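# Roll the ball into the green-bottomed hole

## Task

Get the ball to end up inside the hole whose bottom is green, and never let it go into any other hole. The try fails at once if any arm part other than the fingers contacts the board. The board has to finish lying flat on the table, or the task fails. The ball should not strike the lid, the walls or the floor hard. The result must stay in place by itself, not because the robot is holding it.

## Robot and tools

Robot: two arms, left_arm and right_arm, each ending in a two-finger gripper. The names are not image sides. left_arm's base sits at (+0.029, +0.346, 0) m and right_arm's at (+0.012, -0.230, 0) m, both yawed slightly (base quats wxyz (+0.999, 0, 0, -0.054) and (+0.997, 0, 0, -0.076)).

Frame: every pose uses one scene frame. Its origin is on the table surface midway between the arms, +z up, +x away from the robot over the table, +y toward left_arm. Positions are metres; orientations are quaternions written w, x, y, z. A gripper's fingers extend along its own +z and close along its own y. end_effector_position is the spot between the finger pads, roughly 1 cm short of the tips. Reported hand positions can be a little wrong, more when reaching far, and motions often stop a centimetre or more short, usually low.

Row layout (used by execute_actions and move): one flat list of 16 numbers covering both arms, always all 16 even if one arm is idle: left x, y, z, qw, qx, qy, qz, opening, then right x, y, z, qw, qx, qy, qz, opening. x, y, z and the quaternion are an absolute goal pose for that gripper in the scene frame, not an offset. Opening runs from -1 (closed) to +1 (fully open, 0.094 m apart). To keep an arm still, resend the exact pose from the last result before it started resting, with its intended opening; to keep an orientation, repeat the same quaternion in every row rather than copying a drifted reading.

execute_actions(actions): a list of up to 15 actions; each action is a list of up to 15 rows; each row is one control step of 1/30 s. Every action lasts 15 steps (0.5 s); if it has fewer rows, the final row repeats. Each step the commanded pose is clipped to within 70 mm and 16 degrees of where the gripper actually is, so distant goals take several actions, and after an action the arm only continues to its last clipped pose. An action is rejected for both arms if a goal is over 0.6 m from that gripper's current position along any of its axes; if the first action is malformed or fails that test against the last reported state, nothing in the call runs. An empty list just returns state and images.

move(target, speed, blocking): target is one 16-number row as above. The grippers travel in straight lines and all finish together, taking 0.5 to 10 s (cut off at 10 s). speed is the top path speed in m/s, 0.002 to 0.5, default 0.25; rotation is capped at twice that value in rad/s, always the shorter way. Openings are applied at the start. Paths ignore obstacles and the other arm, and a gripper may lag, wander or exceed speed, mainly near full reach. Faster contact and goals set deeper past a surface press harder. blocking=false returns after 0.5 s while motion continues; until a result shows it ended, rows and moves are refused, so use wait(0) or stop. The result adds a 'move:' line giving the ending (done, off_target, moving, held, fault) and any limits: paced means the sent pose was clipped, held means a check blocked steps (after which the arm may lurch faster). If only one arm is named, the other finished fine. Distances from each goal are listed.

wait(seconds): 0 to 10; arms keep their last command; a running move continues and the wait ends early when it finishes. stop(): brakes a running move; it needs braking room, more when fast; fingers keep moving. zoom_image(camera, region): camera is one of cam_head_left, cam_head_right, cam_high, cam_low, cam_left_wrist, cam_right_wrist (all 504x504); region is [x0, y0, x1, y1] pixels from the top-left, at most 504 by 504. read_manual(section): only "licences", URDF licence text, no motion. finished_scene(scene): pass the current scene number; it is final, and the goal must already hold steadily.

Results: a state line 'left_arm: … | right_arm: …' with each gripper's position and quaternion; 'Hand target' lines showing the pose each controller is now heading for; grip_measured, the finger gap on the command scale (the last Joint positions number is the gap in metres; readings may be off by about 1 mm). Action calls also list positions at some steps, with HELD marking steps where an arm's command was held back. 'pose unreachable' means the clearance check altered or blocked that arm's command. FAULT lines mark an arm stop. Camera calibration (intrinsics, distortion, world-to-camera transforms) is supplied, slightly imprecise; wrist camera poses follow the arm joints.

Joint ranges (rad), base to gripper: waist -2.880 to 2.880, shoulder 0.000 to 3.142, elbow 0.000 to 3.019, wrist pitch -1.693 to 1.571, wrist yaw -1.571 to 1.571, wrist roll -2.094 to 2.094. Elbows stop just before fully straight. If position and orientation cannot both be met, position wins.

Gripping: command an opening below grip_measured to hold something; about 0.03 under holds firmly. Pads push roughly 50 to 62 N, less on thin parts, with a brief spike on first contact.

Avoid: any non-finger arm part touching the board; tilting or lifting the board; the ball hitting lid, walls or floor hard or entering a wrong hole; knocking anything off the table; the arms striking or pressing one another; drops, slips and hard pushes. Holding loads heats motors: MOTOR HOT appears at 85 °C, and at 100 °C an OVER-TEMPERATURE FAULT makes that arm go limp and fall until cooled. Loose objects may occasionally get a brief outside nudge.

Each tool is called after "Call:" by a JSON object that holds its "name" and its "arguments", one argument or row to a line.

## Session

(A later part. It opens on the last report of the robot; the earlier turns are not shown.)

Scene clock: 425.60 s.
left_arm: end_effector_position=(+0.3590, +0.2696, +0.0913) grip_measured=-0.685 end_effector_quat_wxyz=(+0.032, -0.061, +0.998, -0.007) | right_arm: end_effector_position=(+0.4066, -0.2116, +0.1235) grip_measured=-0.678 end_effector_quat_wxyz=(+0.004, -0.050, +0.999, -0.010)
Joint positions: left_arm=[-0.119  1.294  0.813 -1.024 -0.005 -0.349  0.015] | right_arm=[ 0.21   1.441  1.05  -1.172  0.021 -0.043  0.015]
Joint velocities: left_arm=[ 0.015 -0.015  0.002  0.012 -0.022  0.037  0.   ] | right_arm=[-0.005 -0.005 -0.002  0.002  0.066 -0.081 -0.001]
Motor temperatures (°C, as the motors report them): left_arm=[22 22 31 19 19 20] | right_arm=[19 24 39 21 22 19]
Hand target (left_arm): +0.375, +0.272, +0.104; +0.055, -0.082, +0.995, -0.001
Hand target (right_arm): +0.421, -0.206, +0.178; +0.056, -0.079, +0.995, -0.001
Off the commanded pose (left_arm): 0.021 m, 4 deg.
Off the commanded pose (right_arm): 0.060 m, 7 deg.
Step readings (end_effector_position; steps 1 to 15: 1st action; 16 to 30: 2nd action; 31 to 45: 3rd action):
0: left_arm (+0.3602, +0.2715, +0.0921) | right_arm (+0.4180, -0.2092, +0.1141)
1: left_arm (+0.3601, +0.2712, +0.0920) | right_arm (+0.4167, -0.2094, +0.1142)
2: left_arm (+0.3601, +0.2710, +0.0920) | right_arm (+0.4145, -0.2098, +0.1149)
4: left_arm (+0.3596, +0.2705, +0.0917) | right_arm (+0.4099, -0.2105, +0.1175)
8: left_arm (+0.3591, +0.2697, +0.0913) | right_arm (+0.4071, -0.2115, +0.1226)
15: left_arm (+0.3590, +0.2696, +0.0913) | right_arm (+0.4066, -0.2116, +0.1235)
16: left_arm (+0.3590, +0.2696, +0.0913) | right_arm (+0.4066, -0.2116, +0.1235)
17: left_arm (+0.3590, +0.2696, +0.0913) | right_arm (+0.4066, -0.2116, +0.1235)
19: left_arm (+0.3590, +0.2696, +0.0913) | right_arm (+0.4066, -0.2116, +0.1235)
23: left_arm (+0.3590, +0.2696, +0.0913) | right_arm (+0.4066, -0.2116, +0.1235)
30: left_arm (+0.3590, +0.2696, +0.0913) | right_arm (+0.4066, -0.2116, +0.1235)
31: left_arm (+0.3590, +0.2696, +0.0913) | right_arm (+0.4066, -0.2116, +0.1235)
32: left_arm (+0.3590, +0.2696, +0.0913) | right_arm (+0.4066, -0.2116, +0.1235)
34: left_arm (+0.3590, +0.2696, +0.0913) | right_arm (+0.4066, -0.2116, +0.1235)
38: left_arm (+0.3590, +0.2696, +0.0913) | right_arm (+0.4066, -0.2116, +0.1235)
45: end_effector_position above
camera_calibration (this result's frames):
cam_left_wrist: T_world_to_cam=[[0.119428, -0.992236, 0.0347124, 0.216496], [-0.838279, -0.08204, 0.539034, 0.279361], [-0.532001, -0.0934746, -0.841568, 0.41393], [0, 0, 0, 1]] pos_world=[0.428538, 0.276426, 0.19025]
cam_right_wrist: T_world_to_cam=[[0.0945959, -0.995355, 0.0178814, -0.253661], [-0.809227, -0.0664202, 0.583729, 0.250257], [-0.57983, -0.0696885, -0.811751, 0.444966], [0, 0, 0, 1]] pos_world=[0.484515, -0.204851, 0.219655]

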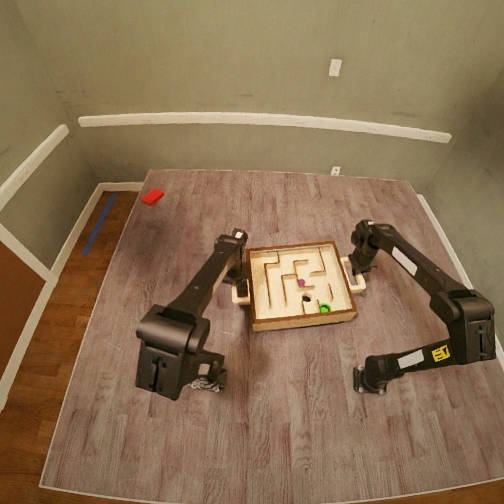

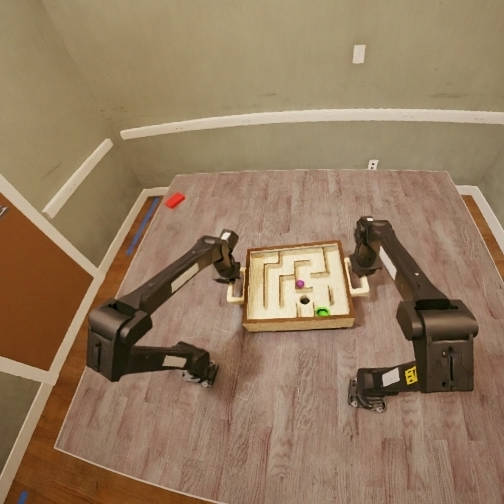

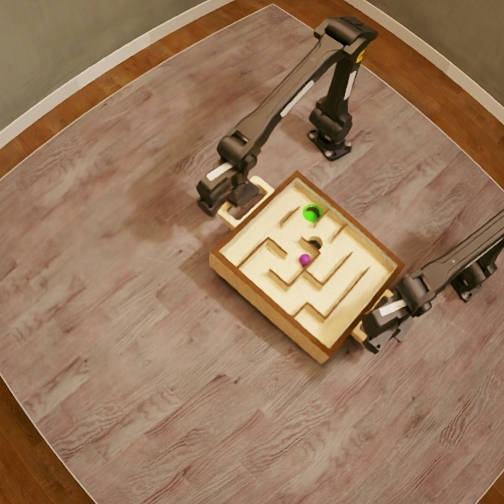

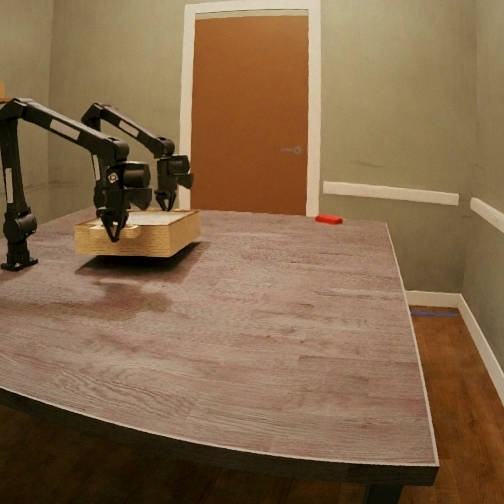

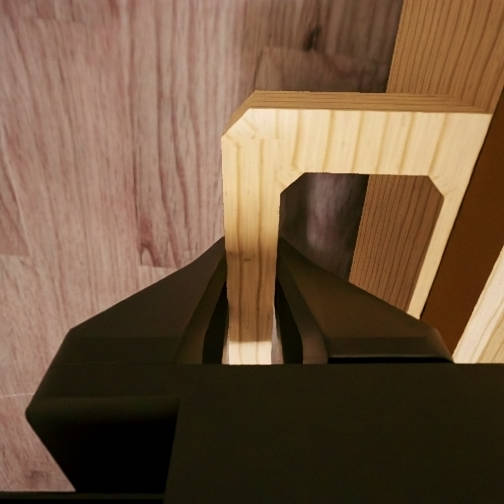

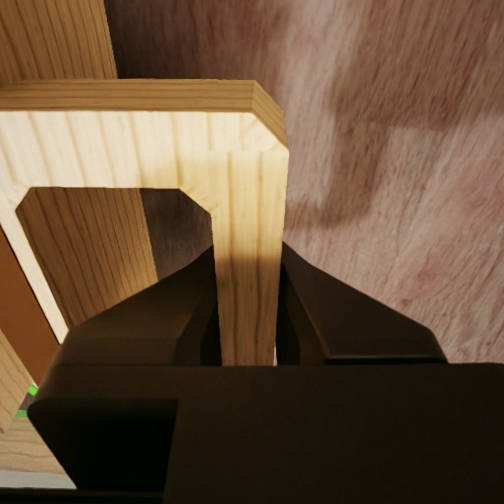

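Call:
{"name": "execute_actions", "arguments": {
  "actions": [
    [[0.38,0.272,0.115,0.085,-0.082,0.993,0,-0.8,0.44,-0.205,0.16,0.085,-0.078,0.993,0,-0.8]],
    [[0.38,0.272,0.115,0.085,-0.082,0.993,0,-0.8,0.44,-0.205,0.16,0.085,-0.078,0.993,0,-0.8]],
    [[0.38,0.272,0.16,0.075,-0.082,0.994,0,-0.8,0.445,-0.205,0.14,0.075,-0.078,0.994,0,-0.8]],
    [[0.38,0.272,0.16,0.075,-0.082,0.994,0,-0.8,0.445,-0.205,0.14,0.075,-0.078,0.994,0,-0.8]],
    [[0.38,0.272,0.16,0.075,-0.082,0.994,0,-0.8,0.445,-0.205,0.14,0.075,-0.078,0.994,0,-0.8]]
  ]
}}

Call:
{"name": "zoom_image", "arguments": {
  "camera": "cam_high",
  "region": [170,170,410,410]
}}

Scene clock: 433.77 s.
left_arm: end_effector_position=(+0.3527, +0.2752, +0.1162) grip_measured=-0.685 end_effector_quat_wxyz=(+0.027, -0.078, +0.997, +0.007) | right_arm: end_effector_position=(+0.4243, -0.2042, +0.1192) grip_measured=-0.678 end_effector_quat_wxyz=(+0.036, -0.070, +0.997, +0.007)
Joint positions: left_arm=[-0.119  1.253  0.85  -1.12  -0.029 -0.383  0.015] | right_arm=[ 0.211  1.453  1.049 -1.096 -0.014 -0.08   0.015]
Joint velocities: left_arm=[-0.015 -0.005 -0.017 -0.002  0.007 -0.066  0.   ] | right_arm=[-0.005 -0.005  0.002 -0.007 -0.037 -0.066  0.001]
Motor temperatures (°C, as the motors report them): left_arm=[22 22 31 19 19 20] | right_arm=[19 24 39 21 23 19]
Hand target (left_arm): +0.378, +0.272, +0.159; +0.075, -0.082, +0.994, -0.000
Hand target (right_arm): +0.443, -0.205, +0.141; +0.075, -0.078, +0.994, -0.000
Off the commanded pose (left_arm): 0.052 m, 6 deg.
Off the commanded pose (right_arm): 0.029 m, 5 deg.
Step readings (end_effector_position; steps 1 to 15: 1st action; 16 to 30: 2nd action; 31 to 45: 3rd action; 46 to 60: 4th action; 61 to 75: 5th action):
0: left_arm (+0.3590, +0.2696, +0.0913) | right_arm (+0.4066, -0.2116, +0.1235)
1: left_arm (+0.3591, +0.2699, +0.0914) | right_arm (+0.4087, -0.2115, +0.1235)
2: left_arm (+0.3592, +0.2702, +0.0915) | right_arm (+0.4120, -0.2109, +0.1234)
4: left_arm (+0.3618, +0.2708, +0.0923) | right_arm (+0.4178, -0.2100, +0.1237)
8: left_arm (+0.3645, +0.2712, +0.0945) | right_arm (+0.4215, -0.2095, +0.1239)
15: left_arm (+0.3645, +0.2712, +0.0945) | right_arm (+0.4215, -0.2095, +0.1239)
16: left_arm (+0.3645, +0.2712, +0.0945) | right_arm (+0.4215, -0.2095, +0.1239)
17: left_arm (+0.3645, +0.2712, +0.0945) | right_arm (+0.4215, -0.2095, +0.1239)
19: left_arm (+0.3645, +0.2712, +0.0945) | right_arm (+0.4215, -0.2095, +0.1239)
23: left_arm (+0.3645, +0.2712, +0.0945) | right_arm (+0.4215, -0.2095, +0.1239)
30: left_arm (+0.3645, +0.2712, +0.0945) | right_arm (+0.4215, -0.2095, +0.1239)
31: left_arm (+0.3626, +0.2713, +0.0959) | right_arm (+0.4223, -0.2093, +0.1236)
32: left_arm (+0.3590, +0.2720, +0.0986) | right_arm (+0.4235, -0.2086, +0.1230)
34: left_arm (+0.3556, +0.2732, +0.1068) | right_arm (+0.4238, -0.2069, +0.1206)
38: left_arm (+0.3534, +0.2751, +0.1159) | right_arm (+0.4239, -0.2046, +0.1192)
45: left_arm (+0.3528, +0.2752, +0.1162) | right_arm (+0.4243, -0.2042, +0.1192)
46: left_arm (+0.3527, +0.2752, +0.1162) | right_arm (+0.4243, -0.2042, +0.1192)
47: left_arm (+0.3527, +0.2752, +0.1162) | right_arm (+0.4243, -0.2042, +0.1192)
49: left_arm (+0.3527, +0.2752, +0.1162) | right_arm (+0.4243, -0.2042, +0.1192)
53: left_arm (+0.3527, +0.2752, +0.1162) | right_arm (+0.4243, -0.2042, +0.1192)
60: left_arm (+0.3527, +0.2752, +0.1162) | right_arm (+0.4243, -0.2042, +0.1192)
61: left_arm (+0.3527, +0.2752, +0.1162) | right_arm (+0.4243, -0.2042, +0.1192)
62: left_arm (+0.3527, +0.2752, +0.1162) | right_arm (+0.4243, -0.2042, +0.1192)
64: left_arm (+0.3527, +0.2752, +0.1162) | right_arm (+0.4243, -0.2042, +0.1192)
68: left_arm (+0.3527, +0.2752, +0.1162) | right_arm (+0.4243, -0.2042, +0.1192)
75: end_effector_position above
camera_calibration (this result's frames):
cam_left_wrist: T_world_to_cam=[[0.154226, -0.988006, 0.0076877, 0.211679], [-0.828441, -0.12507, 0.545933, 0.268678], [-0.538424, -0.0905657, -0.837794, 0.433094], [0, 0, 0, 1]] pos_world=[0.423125, 0.281967, 0.214535]
cam_right_wrist: T_world_to_cam=[[0.133632, -0.990966, -0.0113963, -0.260061], [-0.839434, -0.119295, 0.530207, 0.275932], [-0.526777, -0.0612862, -0.847791, 0.435807], [0, 0, 0, 1]] pos_world=[0.495952, -0.198085, 0.220209]

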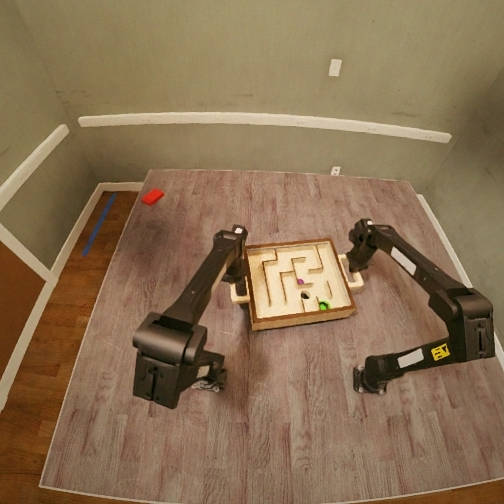

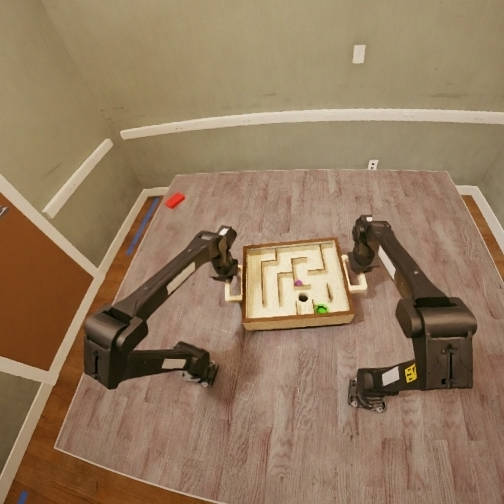

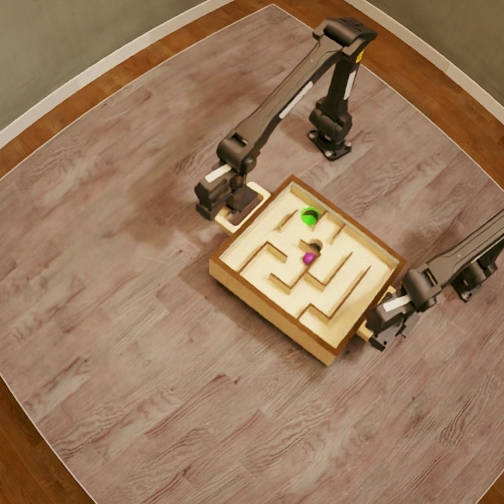

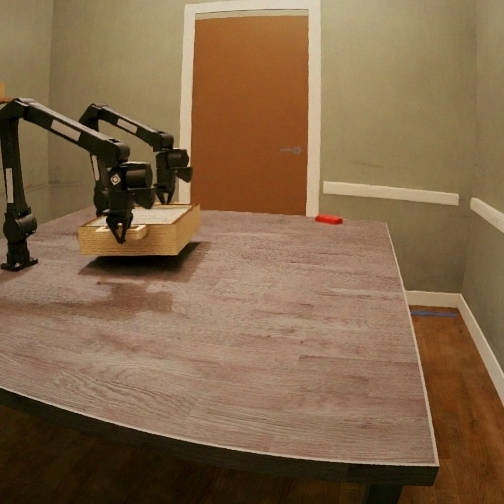

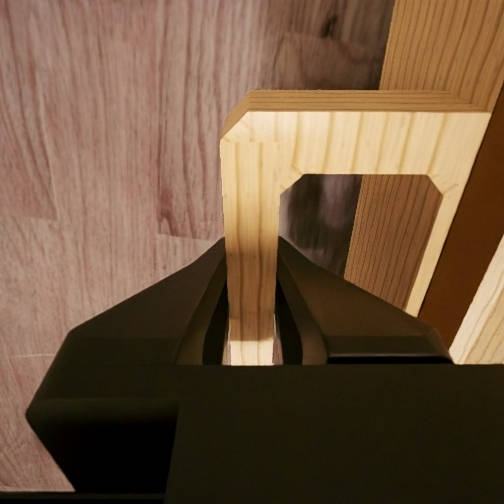

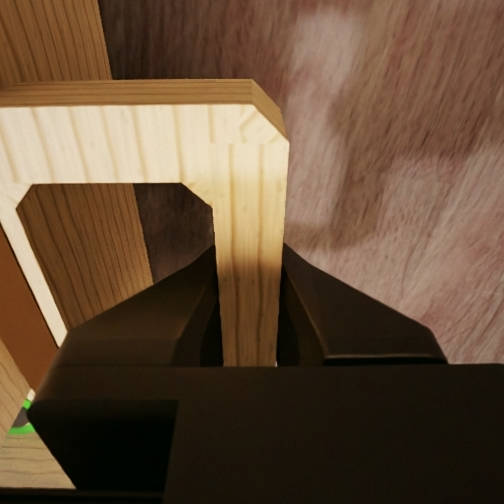

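Region (170, 170, 410, 410) of cam_high's 504x504 image, scaled by 2.100, with more detail than that image has.

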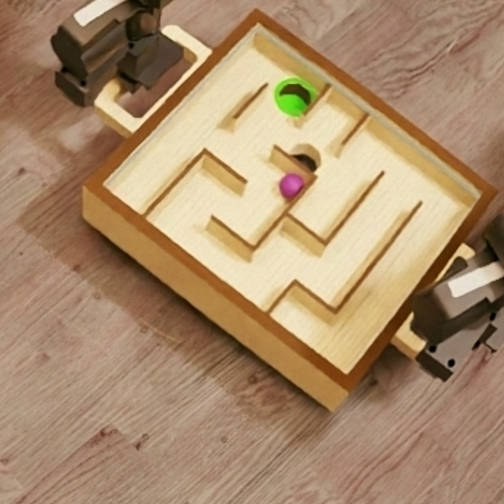

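Call:
{"name": "execute_actions", "arguments": {
  "actions": [
    [[0.375,0.272,0.175,0.075,-0.082,0.994,0,-0.8,0.445,-0.205,0.122,0.075,-0.078,0.994,0,-0.8]],
    [[0.375,0.272,0.175,0.075,-0.082,0.994,0,-0.8,0.445,-0.205,0.122,0.075,-0.078,0.994,0,-0.8]],
    [[0.375,0.272,0.175,0.075,-0.082,0.994,0,-0.8,0.445,-0.205,0.122,0.075,-0.078,0.994,0,-0.8]]
  ]
}}

Call:
{"name": "zoom_image", "arguments": {
  "camera": "cam_high",
  "region": [170,170,410,410]
}}

Scene clock: 439.53 s.
left_arm: end_effector_position=(+0.3462, +0.2778, +0.1222) grip_measured=-0.685 end_effector_quat_wxyz=(+0.017, -0.083, +0.996, +0.014) | right_arm: end_effector_position=(+0.4251, -0.2000, +0.1076) grip_measured=-0.678 end_effector_quat_wxyz=(+0.040, -0.076, +0.996, +0.012)
Joint positions: left_arm=[-0.12   1.243  0.859 -1.163 -0.037 -0.394  0.015] | right_arm=[ 0.217  1.463  1.026 -1.054 -0.024 -0.086  0.015]
Joint velocities: left_arm=[ 0.005 -0.015  0.012  0.002 -0.007  0.037 -0.   ] | right_arm=[-0.005 -0.005 -0.007 -0.007 -0.037 -0.037 -0.001]
Motor temperatures (°C, as the motors report them): left_arm=[22 22 32 19 19 20] | right_arm=[19 24 38 21 23 19]
Hand target (left_arm): +0.373, +0.273, +0.173; +0.075, -0.082, +0.994, -0.000
Hand target (right_arm): +0.444, -0.205, +0.123; +0.075, -0.078, +0.994, -0.000
Off the commanded pose (left_arm): 0.060 m, 7 deg.
Off the commanded pose (right_arm): 0.025 m, 4 deg.
Step readings (end_effector_position; steps 1 to 15: 1st action; 16 to 30: 2nd action; 31 to 45: 3rd action):
0: left_arm (+0.3527, +0.2752, +0.1162) | right_arm (+0.4243, -0.2042, +0.1192)
1: left_arm (+0.3520, +0.2754, +0.1167) | right_arm (+0.4247, -0.2041, +0.1181)
2: left_arm (+0.3508, +0.2755, +0.1178) | right_arm (+0.4260, -0.2035, +0.1165)
4: left_arm (+0.3494, +0.2763, +0.1207) | right_arm (+0.4259, -0.2022, +0.1118)
8: left_arm (+0.3466, +0.2778, +0.1222) | right_arm (+0.4250, -0.2001, +0.1076)
15: left_arm (+0.3462, +0.2778, +0.1222) | right_arm (+0.4251, -0.2000, +0.1076)
16: left_arm (+0.3462, +0.2778, +0.1222) | right_arm (+0.4251, -0.2000, +0.1076)
17: left_arm (+0.3462, +0.2778, +0.1222) | right_arm (+0.4251, -0.2000, +0.1076)
19: left_arm (+0.3462, +0.2778, +0.1222) | right_arm (+0.4251, -0.2000, +0.1076)
23: left_arm (+0.3462, +0.2778, +0.1222) | right_arm (+0.4251, -0.2000, +0.1076)
30: left_arm (+0.3462, +0.2778, +0.1222) | right_arm (+0.4251, -0.2000, +0.1076)
31: left_arm (+0.3462, +0.2778, +0.1222) | right_arm (+0.4251, -0.2000, +0.1076)
32: left_arm (+0.3462, +0.2778, +0.1222) | right_arm (+0.4251, -0.2000, +0.1076)
34: left_arm (+0.3462, +0.2778, +0.1222) | right_arm (+0.4251, -0.2000, +0.1076)
38: left_arm (+0.3462, +0.2778, +0.1222) | right_arm (+0.4251, -0.2000, +0.1076)
45: end_effector_position above
camera_calibration (this result's frames):
cam_left_wrist: T_world_to_cam=[[0.164645, -0.98632, -0.00811208, 0.21308], [-0.814963, -0.140664, 0.562182, 0.257973], [-0.555632, -0.0859494, -0.826974, 0.438188], [0, 0, 0, 1]] pos_world=[0.418627, 0.284114, 0.219071]
cam_right_wrist: T_world_to_cam=[[0.146258, -0.989027, -0.0208244, -0.26005], [-0.842363, -0.135552, 0.521585, 0.28228], [-0.518684, -0.0587443, -0.852945, 0.424295], [0, 0, 0, 1]] pos_world=[0.495892, -0.194008, 0.209253]

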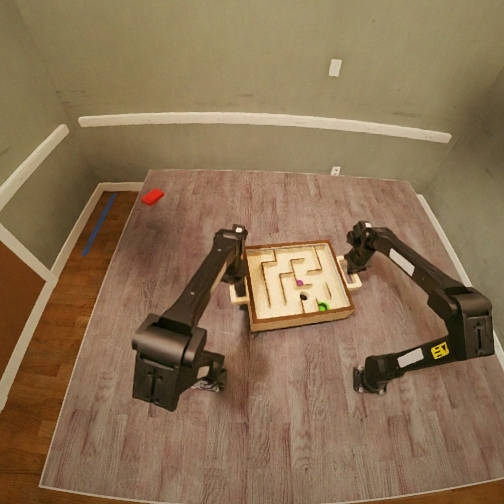

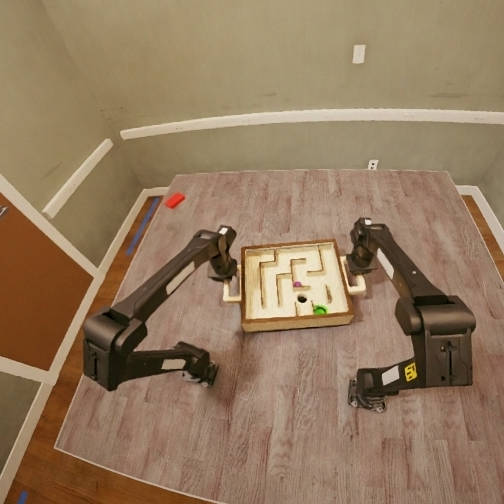

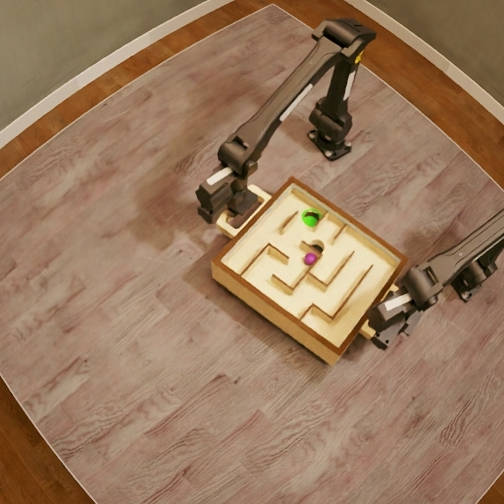

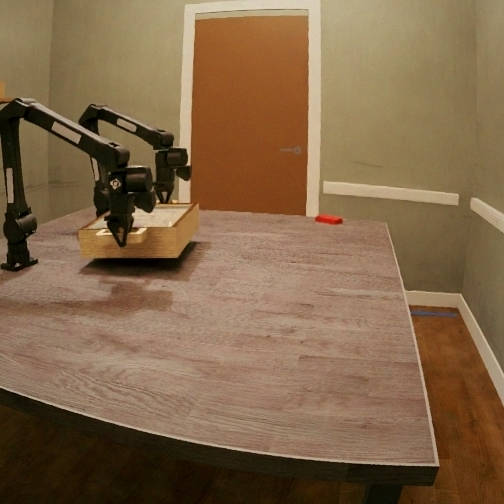

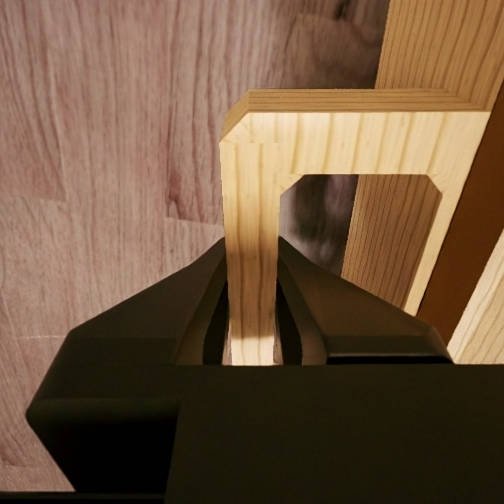

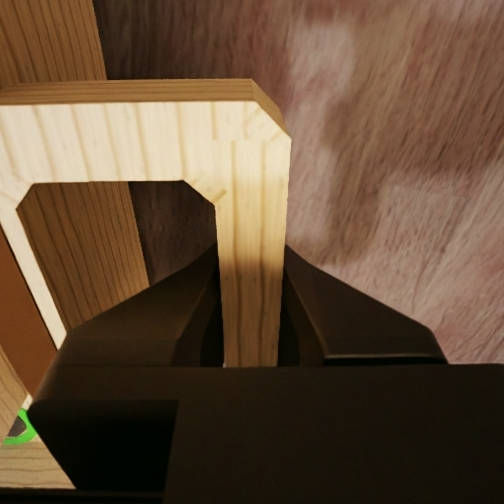

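Region (170, 170, 410, 410) of cam_high's 504x504 image, scaled by 2.100, with more detail than that image has.

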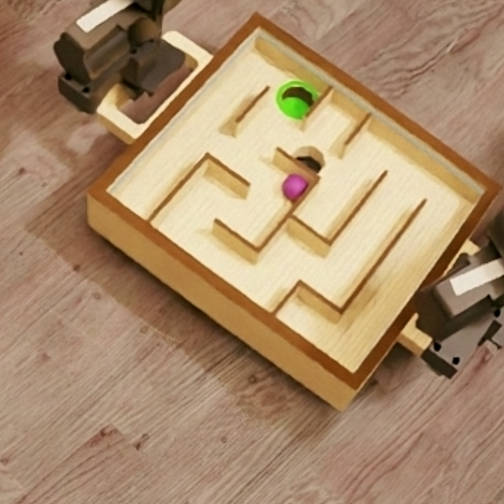

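More R tilt, slightly less near.

Call:
{"name": "execute_actions", "arguments": {
  "actions": [
    [[0.375,0.272,0.178,0.06,-0.082,0.995,0,-0.8,0.445,-0.205,0.108,0.06,-0.078,0.995,0,-0.8]],
    [[0.375,0.272,0.178,0.06,-0.082,0.995,0,-0.8,0.445,-0.205,0.108,0.06,-0.078,0.995,0,-0.8]],
    [[0.375,0.272,0.178,0.06,-0.082,0.995,0,-0.8,0.445,-0.205,0.108,0.06,-0.078,0.995,0,-0.8]]
  ]
}}

Call:
{"name": "zoom_image", "arguments": {
  "camera": "cam_high",
  "region": [170,170,410,410]
}}

Scene clock: 444.60 s.
left_arm: end_effector_position=(+0.3425, +0.2788, +0.1271) grip_measured=-0.685 end_effector_quat_wxyz=(+0.006, -0.086, +0.996, +0.018) | right_arm: end_effector_position=(+0.4259, -0.1973, +0.0983) grip_measured=-0.678 end_effector_quat_wxyz=(+0.031, -0.080, +0.996, +0.017)
Joint positions: left_arm=[-0.12   1.243  0.873 -1.201 -0.037 -0.401  0.015] | right_arm=[ 0.219  1.487  1.026 -1.047 -0.034 -0.093  0.015]
Joint velocities: left_arm=[-0.005 -0.005  0.022 -0.007 -0.007  0.007 -0.001] | right_arm=[-0.005  0.005  0.012 -0.002  0.022 -0.007 -0.   ]
Motor temperatures (°C, as the motors report them): left_arm=[22 22 33 19 19 20] | right_arm=[19 24 38 21 23 19]
Hand target (left_arm): +0.372, +0.273, +0.177; +0.061, -0.081, +0.995, +0.000
Hand target (right_arm): +0.444, -0.205, +0.109; +0.060, -0.078, +0.995, +0.000
Off the commanded pose (left_arm): 0.061 m, 7 deg.
Off the commanded pose (right_arm): 0.023 m, 4 deg.
Step readings (end_effector_position; steps 1 to 15: 1st action; 16 to 30: 2nd action; 31 to 45: 3rd action):
0: left_arm (+0.3462, +0.2778, +0.1222) | right_arm (+0.4251, -0.2000, +0.1076)
1: left_arm (+0.3458, +0.2776, +0.1228) | right_arm (+0.4252, -0.2000, +0.1069)
2: left_arm (+0.3451, +0.2776, +0.1240) | right_arm (+0.4255, -0.1999, +0.1058)
4: left_arm (+0.3446, +0.2779, +0.1266) | right_arm (+0.4256, -0.1990, +0.1023)
8: left_arm (+0.3428, +0.2787, +0.1271) | right_arm (+0.4258, -0.1976, +0.0983)
15: left_arm (+0.3425, +0.2788, +0.1271) | right_arm (+0.4259, -0.1973, +0.0983)
16: left_arm (+0.3425, +0.2788, +0.1271) | right_arm (+0.4259, -0.1973, +0.0983)
17: left_arm (+0.3425, +0.2788, +0.1271) | right_arm (+0.4259, -0.1973, +0.0983)
19: left_arm (+0.3425, +0.2788, +0.1271) | right_arm (+0.4259, -0.1973, +0.0983)
23: left_arm (+0.3425, +0.2788, +0.1271) | right_arm (+0.4259, -0.1973, +0.0983)
30: left_arm (+0.3425, +0.2788, +0.1271) | right_arm (+0.4259, -0.1973, +0.0983)
31: left_arm (+0.3425, +0.2788, +0.1271) | right_arm (+0.4259, -0.1973, +0.0983)
32: left_arm (+0.3425, +0.2788, +0.1271) | right_arm (+0.4259, -0.1973, +0.0983)
34: left_arm (+0.3425, +0.2788, +0.1271) | right_arm (+0.4259, -0.1973, +0.0983)
38: left_arm (+0.3425, +0.2788, +0.1271) | right_arm (+0.4259, -0.1973, +0.0983)
45: end_effector_position above
camera_calibration (this result's frames):
cam_left_wrist: T_world_to_cam=[[0.171499, -0.98503, -0.0174381, 0.213129], [-0.800945, -0.149711, 0.579719, 0.247784], [-0.573651, -0.0854541, -0.81463, 0.444764], [0, 0, 0, 1]] pos_world=[0.417049, 0.285041, 0.222389]
cam_right_wrist: T_world_to_cam=[[0.155491, -0.987341, -0.031298, -0.260308], [-0.83151, -0.147924, 0.535453, 0.279678], [-0.533305, -0.0572336, -0.843985, 0.422559], [0, 0, 0, 1]] pos_world=[0.498384, -0.191457, 0.198732]

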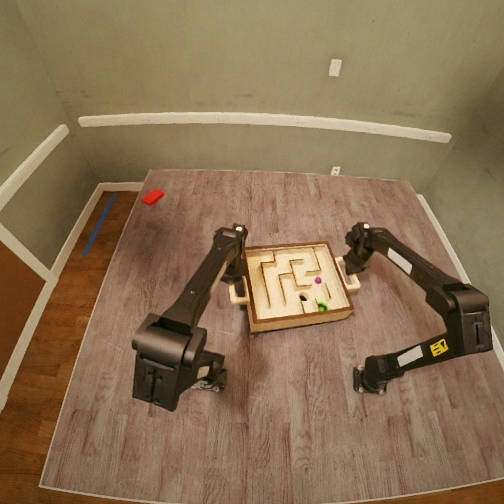

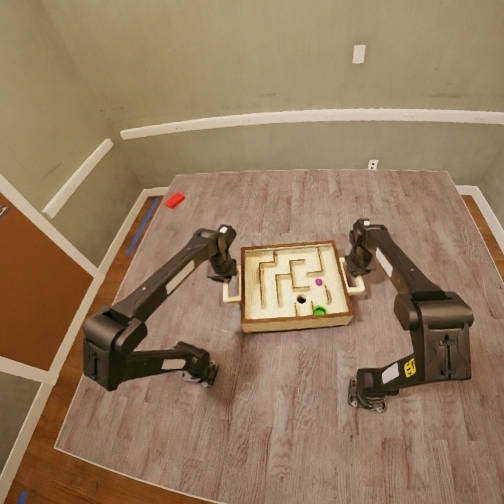

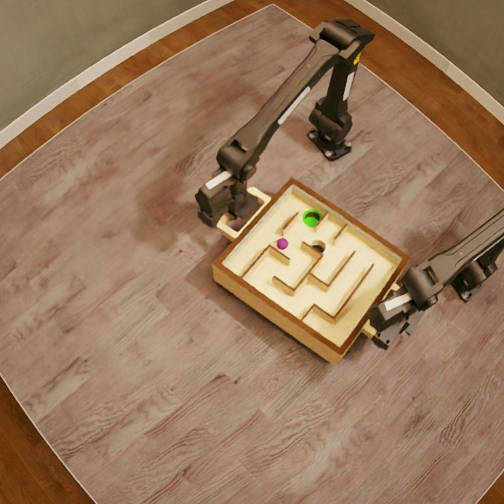

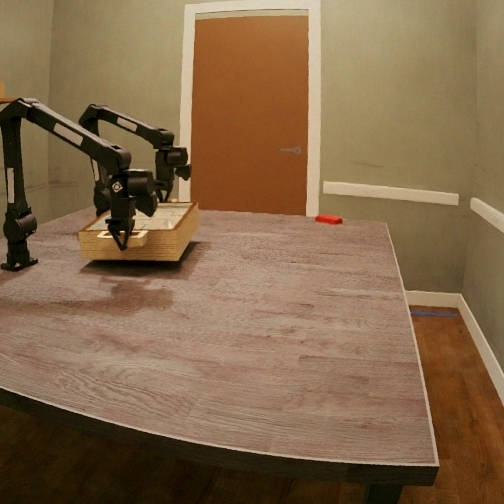

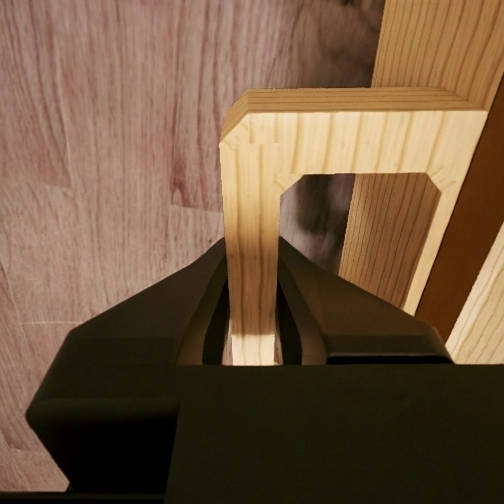

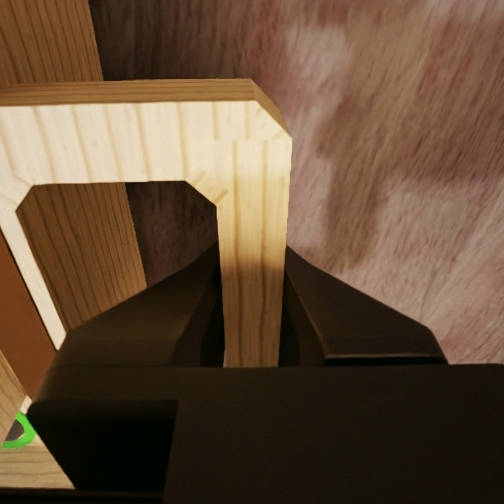

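Region (170, 170, 410, 410) of cam_high's 504x504 image, scaled by 2.100, with more detail than that image has.

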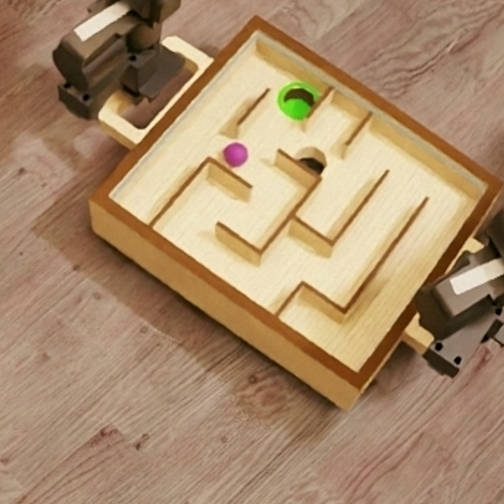

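Call:
{"name": "execute_actions", "arguments": {
  "actions": [
    [[0.38,0.272,0.168,0.095,-0.082,0.992,0,-0.8,0.445,-0.205,0.13,0.095,-0.078,0.992,0,-0.8]],
    [[0.38,0.272,0.168,0.095,-0.082,0.992,0,-0.8,0.445,-0.205,0.13,0.095,-0.078,0.992,0,-0.8]],
    [[0.38,0.272,0.168,0.095,-0.082,0.992,0,-0.8,0.445,-0.205,0.13,0.095,-0.078,0.992,0,-0.8]]
  ]
}}

Call:
{"name": "zoom_image", "arguments": {
  "camera": "cam_high",
  "region": [170,170,410,410]
}}

Scene clock: 451.33 s.
left_arm: end_effector_position=(+0.3550, +0.2787, +0.1277) grip_measured=-0.685 end_effector_quat_wxyz=(+0.033, -0.080, +0.996, +0.020) | right_arm: end_effector_position=(+0.4311, -0.1984, +0.1024) grip_measured=-0.678 end_effector_quat_wxyz=(+0.052, -0.073, +0.996, +0.013)
Joint positions: left_arm=[-0.123  1.242  0.873 -1.152 -0.058 -0.391  0.015] | right_arm=[ 0.219  1.471  1.018 -1.015 -0.027 -0.08   0.015]
Joint velocities: left_arm=[-0.005 -0.005 -0.012  0.002 -0.081  0.007  0.001] | right_arm=[ 0.015 -0.005 -0.002 -0.012 -0.081 -0.007 -0.001]
Motor temperatures (°C, as the motors report them): left_arm=[22 22 34 19 19 20] | right_arm=[19 24 37 21 23 19]
Hand target (left_arm): +0.378, +0.273, +0.168; +0.095, -0.081, +0.992, -0.000
Hand target (right_arm): +0.444, -0.205, +0.130; +0.095, -0.078, +0.992, -0.000
Off the commanded pose (left_arm): 0.048 m, 8 deg.
Off the commanded pose (right_arm): 0.032 m, 5 deg.
Step readings (end_effector_position; steps 1 to 15: 1st action; 16 to 30: 2nd action; 31 to 45: 3rd action):
0: left_arm (+0.3425, +0.2788, +0.1271) | right_arm (+0.4259, -0.1973, +0.0983)
1: left_arm (+0.3442, +0.2792, +0.1272) | right_arm (+0.4258, -0.1972, +0.0982)
2: left_arm (+0.3468, +0.2792, +0.1273) | right_arm (+0.4260, -0.1972, +0.0981)
4: left_arm (+0.3514, +0.2792, +0.1276) | right_arm (+0.4283, -0.1976, +0.0990)
8: left_arm (+0.3548, +0.2788, +0.1277) | right_arm (+0.4311, -0.1983, +0.1022)
15: left_arm (+0.3550, +0.2787, +0.1277) | right_arm (+0.4311, -0.1984, +0.1024)
16: left_arm (+0.3550, +0.2787, +0.1277) | right_arm (+0.4311, -0.1984, +0.1024)
17: left_arm (+0.3550, +0.2787, +0.1277) | right_arm (+0.4311, -0.1984, +0.1024)
19: left_arm (+0.3550, +0.2787, +0.1277) | right_arm (+0.4311, -0.1984, +0.1024)
23: left_arm (+0.3550, +0.2787, +0.1277) | right_arm (+0.4311, -0.1984, +0.1024)
30: left_arm (+0.3550, +0.2787, +0.1277) | right_arm (+0.4311, -0.1984, +0.1024)
31: left_arm (+0.3550, +0.2787, +0.1277) | right_arm (+0.4311, -0.1984, +0.1024)
32: left_arm (+0.3550, +0.2787, +0.1277) | right_arm (+0.4311, -0.1984, +0.1024)
34: left_arm (+0.3550, +0.2787, +0.1277) | right_arm (+0.4311, -0.1984, +0.1024)
38: left_arm (+0.3550, +0.2787, +0.1277) | right_arm (+0.4311, -0.1984, +0.1024)
45: end_effector_position above
camera_calibration (this result's frames):
cam_left_wrist: T_world_to_cam=[[0.160566, -0.986857, -0.0182356, 0.215429], [-0.832333, -0.145309, 0.53489, 0.273101], [-0.530509, -0.0707072, -0.844725, 0.436831], [0, 0, 0, 1]] pos_world=[0.424463, 0.283169, 0.226851]
cam_right_wrist: T_world_to_cam=[[0.14207, -0.989614, -0.0219252, -0.257662], [-0.8545, -0.133793, 0.501925, 0.297823], [-0.499646, -0.0525734, -0.864633, 0.417221], [0, 0, 0, 1]] pos_world=[0.499558, -0.193204, 0.205609]

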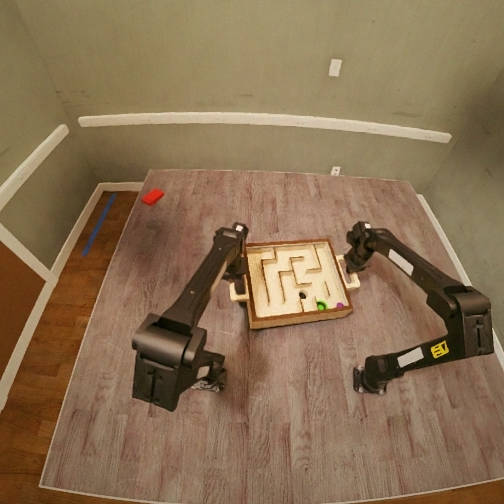

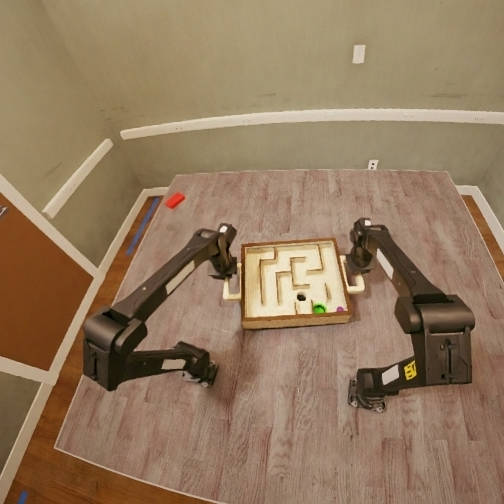

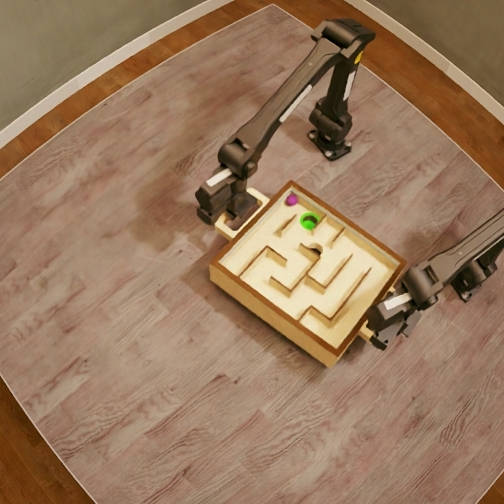

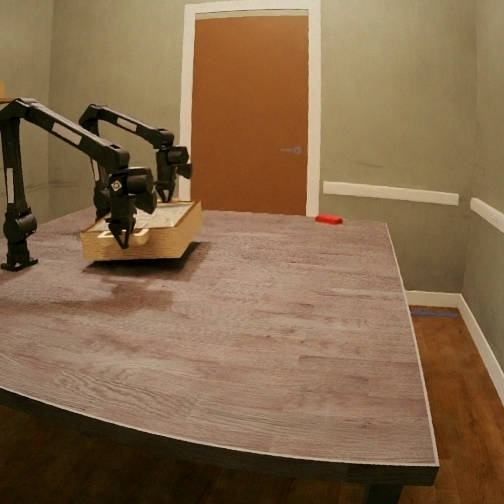

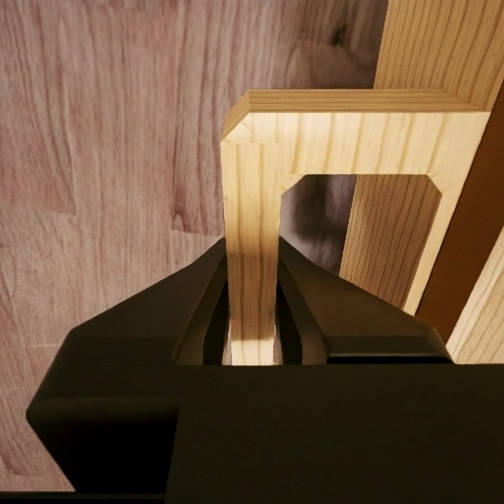

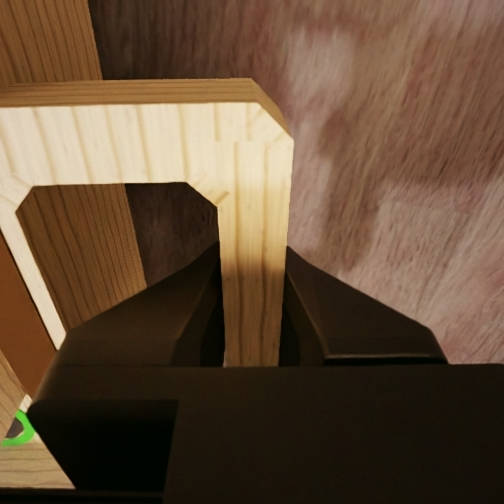

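Region (170, 170, 410, 410) of cam_high's 504x504 image, scaled by 2.100, with more detail than that image has.

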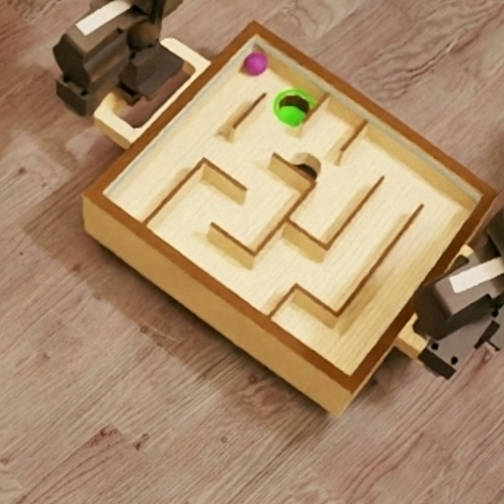

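Call:
{"name": "execute_actions", "arguments": {
  "actions": [
    [[0.38,0.272,0.11,0.075,-0.082,0.994,0,-0.8,0.44,-0.205,0.168,0.075,-0.078,0.994,0,-0.8]],
    [[0.38,0.272,0.11,0.075,-0.082,0.994,0,-0.8,0.44,-0.205,0.168,0.075,-0.078,0.994,0,-0.8]],
    [[0.378,0.272,0.104,0.07,-0.082,0.994,0,-0.8,0.43,-0.205,0.176,0.07,-0.078,0.994,0,-0.8]],
    [[0.378,0.272,0.104,0.07,-0.082,0.994,0,-0.8,0.43,-0.205,0.176,0.07,-0.078,0.994,0,-0.8]],
    [[0.378,0.272,0.104,0.07,-0.082,0.994,0,-0.8,0.43,-0.205,0.176,0.07,-0.078,0.994,0,-0.8]]
  ]
}}

Call:
{"name": "zoom_image", "arguments": {
  "camera": "cam_high",
  "region": [170,170,410,410]
}}

Scene clock: 459.43 s.
left_arm: end_effector_position=(+0.3578, +0.2707, +0.0914) grip_measured=-0.685 end_effector_quat_wxyz=(+0.034, -0.064, +0.997, -0.003) | right_arm: end_effector_position=(+0.4095, -0.2104, +0.1185) grip_measured=-0.678 end_effector_quat_wxyz=(+0.016, -0.055, +0.998, -0.008)
Joint positions: left_arm=[-0.122  1.289  0.809 -1.023 -0.014 -0.357  0.015] | right_arm=[ 0.211  1.439  1.033 -1.133  0.016 -0.052  0.015]
Joint velocities: left_arm=[-0.005  0.005 -0.007 -0.012 -0.051  0.007 -0.   ] | right_arm=[ 0.015 -0.015 -0.022 -0.007  0.037 -0.022 -0.001]
Motor temperatures (°C, as the motors report them): left_arm=[22 22 33 19 19 20] | right_arm=[19 24 37 21 23 19]
Hand target (left_arm): +0.377, +0.272, +0.104; +0.070, -0.082, +0.994, -0.001
Hand target (right_arm): +0.426, -0.206, +0.174; +0.071, -0.079, +0.994, -0.001
Off the commanded pose (left_arm): 0.024 m, 5 deg.
Off the commanded pose (right_arm): 0.061 m, 7 deg.
Step readings (end_effector_position; steps 1 to 15: 1st action; 16 to 30: 2nd action; 31 to 45: 3rd action; 46 to 60: 4th action; 61 to 75: 5th action):
0: left_arm (+0.3550, +0.2787, +0.1277) | right_arm (+0.4311, -0.1984, +0.1024)
1: left_arm (+0.3559, +0.2786, +0.1244) | right_arm (+0.4289, -0.1989, +0.1034)
2: left_arm (+0.3585, +0.2779, +0.1196) | right_arm (+0.4253, -0.2009, +0.1054)
4: left_arm (+0.3575, +0.2743, +0.1051) | right_arm (+0.4212, -0.2057, +0.1103)
8: left_arm (+0.3554, +0.2718, +0.0913) | right_arm (+0.4143, -0.2087, +0.1120)
15: left_arm (+0.3566, +0.2715, +0.0913) | right_arm (+0.4139, -0.2093, +0.1120)
16: left_arm (+0.3568, +0.2715, +0.0913) | right_arm (+0.4139, -0.2093, +0.1120)
17: left_arm (+0.3568, +0.2715, +0.0913) | right_arm (+0.4139, -0.2093, +0.1120)
19: left_arm (+0.3568, +0.2715, +0.0913) | right_arm (+0.4139, -0.2093, +0.1120)
23: left_arm (+0.3568, +0.2715, +0.0913) | right_arm (+0.4139, -0.2093, +0.1120)
30: left_arm (+0.3568, +0.2715, +0.0913) | right_arm (+0.4139, -0.2093, +0.1120)
31: left_arm (+0.3569, +0.2714, +0.0913) | right_arm (+0.4134, -0.2094, +0.1123)
32: left_arm (+0.3572, +0.2714, +0.0913) | right_arm (+0.4125, -0.2095, +0.1128)
34: left_arm (+0.3573, +0.2713, +0.0913) | right_arm (+0.4107, -0.2097, +0.1145)
38: left_arm (+0.3576, +0.2708, +0.0913) | right_arm (+0.4097, -0.2103, +0.1181)
45: left_arm (+0.3578, +0.2707, +0.0914) | right_arm (+0.4095, -0.2104, +0.1185)
46: left_arm (+0.3578, +0.2707, +0.0914) | right_arm (+0.4095, -0.2104, +0.1185)
47: left_arm (+0.3578, +0.2707, +0.0914) | right_arm (+0.4095, -0.2104, +0.1185)
49: left_arm (+0.3578, +0.2707, +0.0914) | right_arm (+0.4095, -0.2104, +0.1185)
53: left_arm (+0.3578, +0.2707, +0.0914) | right_arm (+0.4095, -0.2104, +0.1185)
60: left_arm (+0.3578, +0.2707, +0.0914) | right_arm (+0.4095, -0.2104, +0.1185)
61: left_arm (+0.3578, +0.2707, +0.0914) | right_arm (+0.4095, -0.2104, +0.1185)
62: left_arm (+0.3578, +0.2707, +0.0914) | right_arm (+0.4095, -0.2104, +0.1185)
64: left_arm (+0.3578, +0.2707, +0.0914) | right_arm (+0.4095, -0.2104, +0.1185)
68: left_arm (+0.3578, +0.2707, +0.0914) | right_arm (+0.4095, -0.2104, +0.1185)
75: end_effector_position above
camera_calibration (this result's frames):
cam_left_wrist: T_world_to_cam=[[0.125991, -0.991673, 0.0266581, 0.215974], [-0.839867, -0.0923256, 0.534883, 0.282109], [-0.527968, -0.0897798, -0.844505, 0.411291], [0, 0, 0, 1]] pos_world=[0.426872, 0.277147, 0.190685]
cam_right_wrist: T_world_to_cam=[[0.104171, -0.994454, 0.0144821, -0.255923], [-0.822033, -0.0778949, 0.564087, 0.260798], [-0.55983, -0.0706663, -0.825588, 0.43598], [0, 0, 0, 1]] pos_world=[0.485119, -0.20338, 0.216534]

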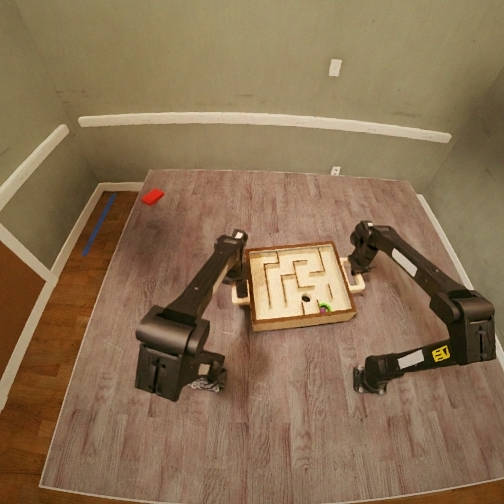

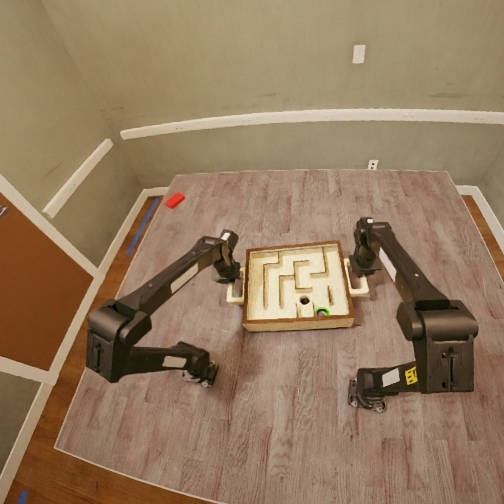

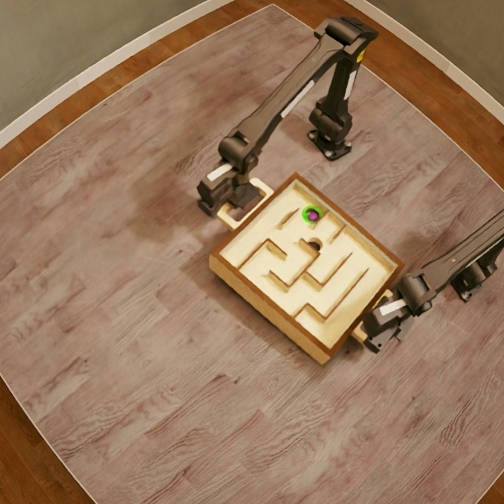

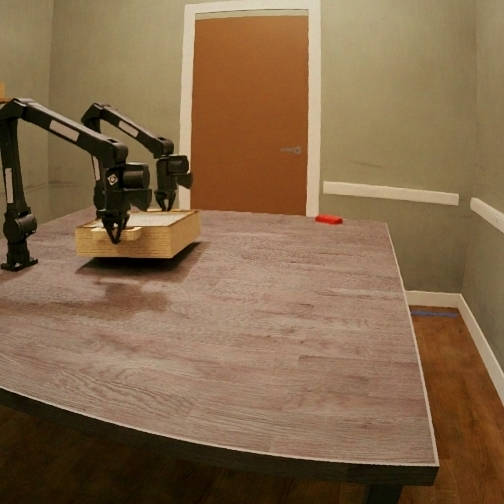

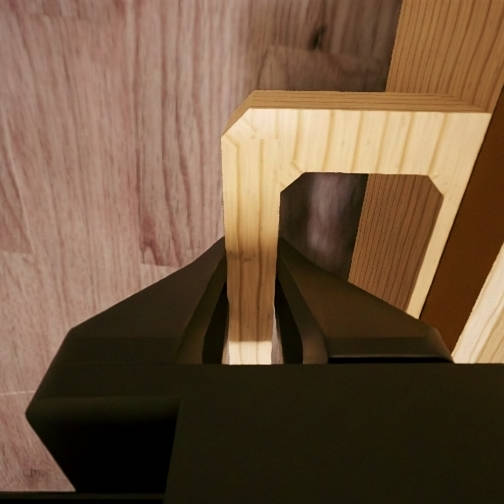

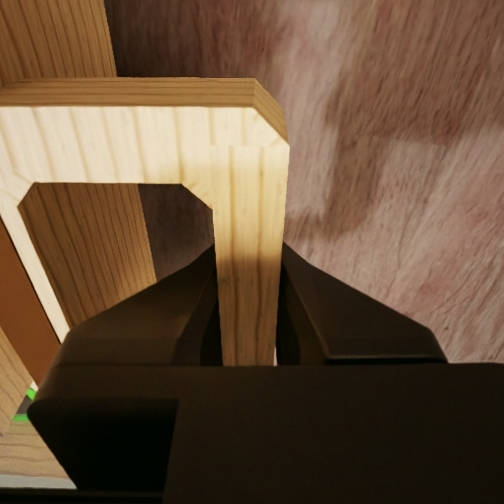

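Region (170, 170, 410, 410) of cam_high's 504x504 image, scaled by 2.100, with more detail than that image has.

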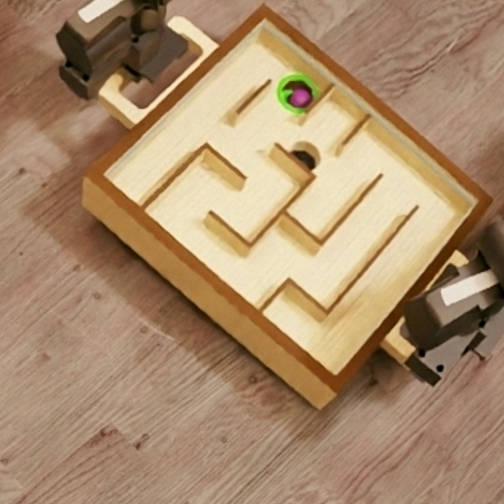

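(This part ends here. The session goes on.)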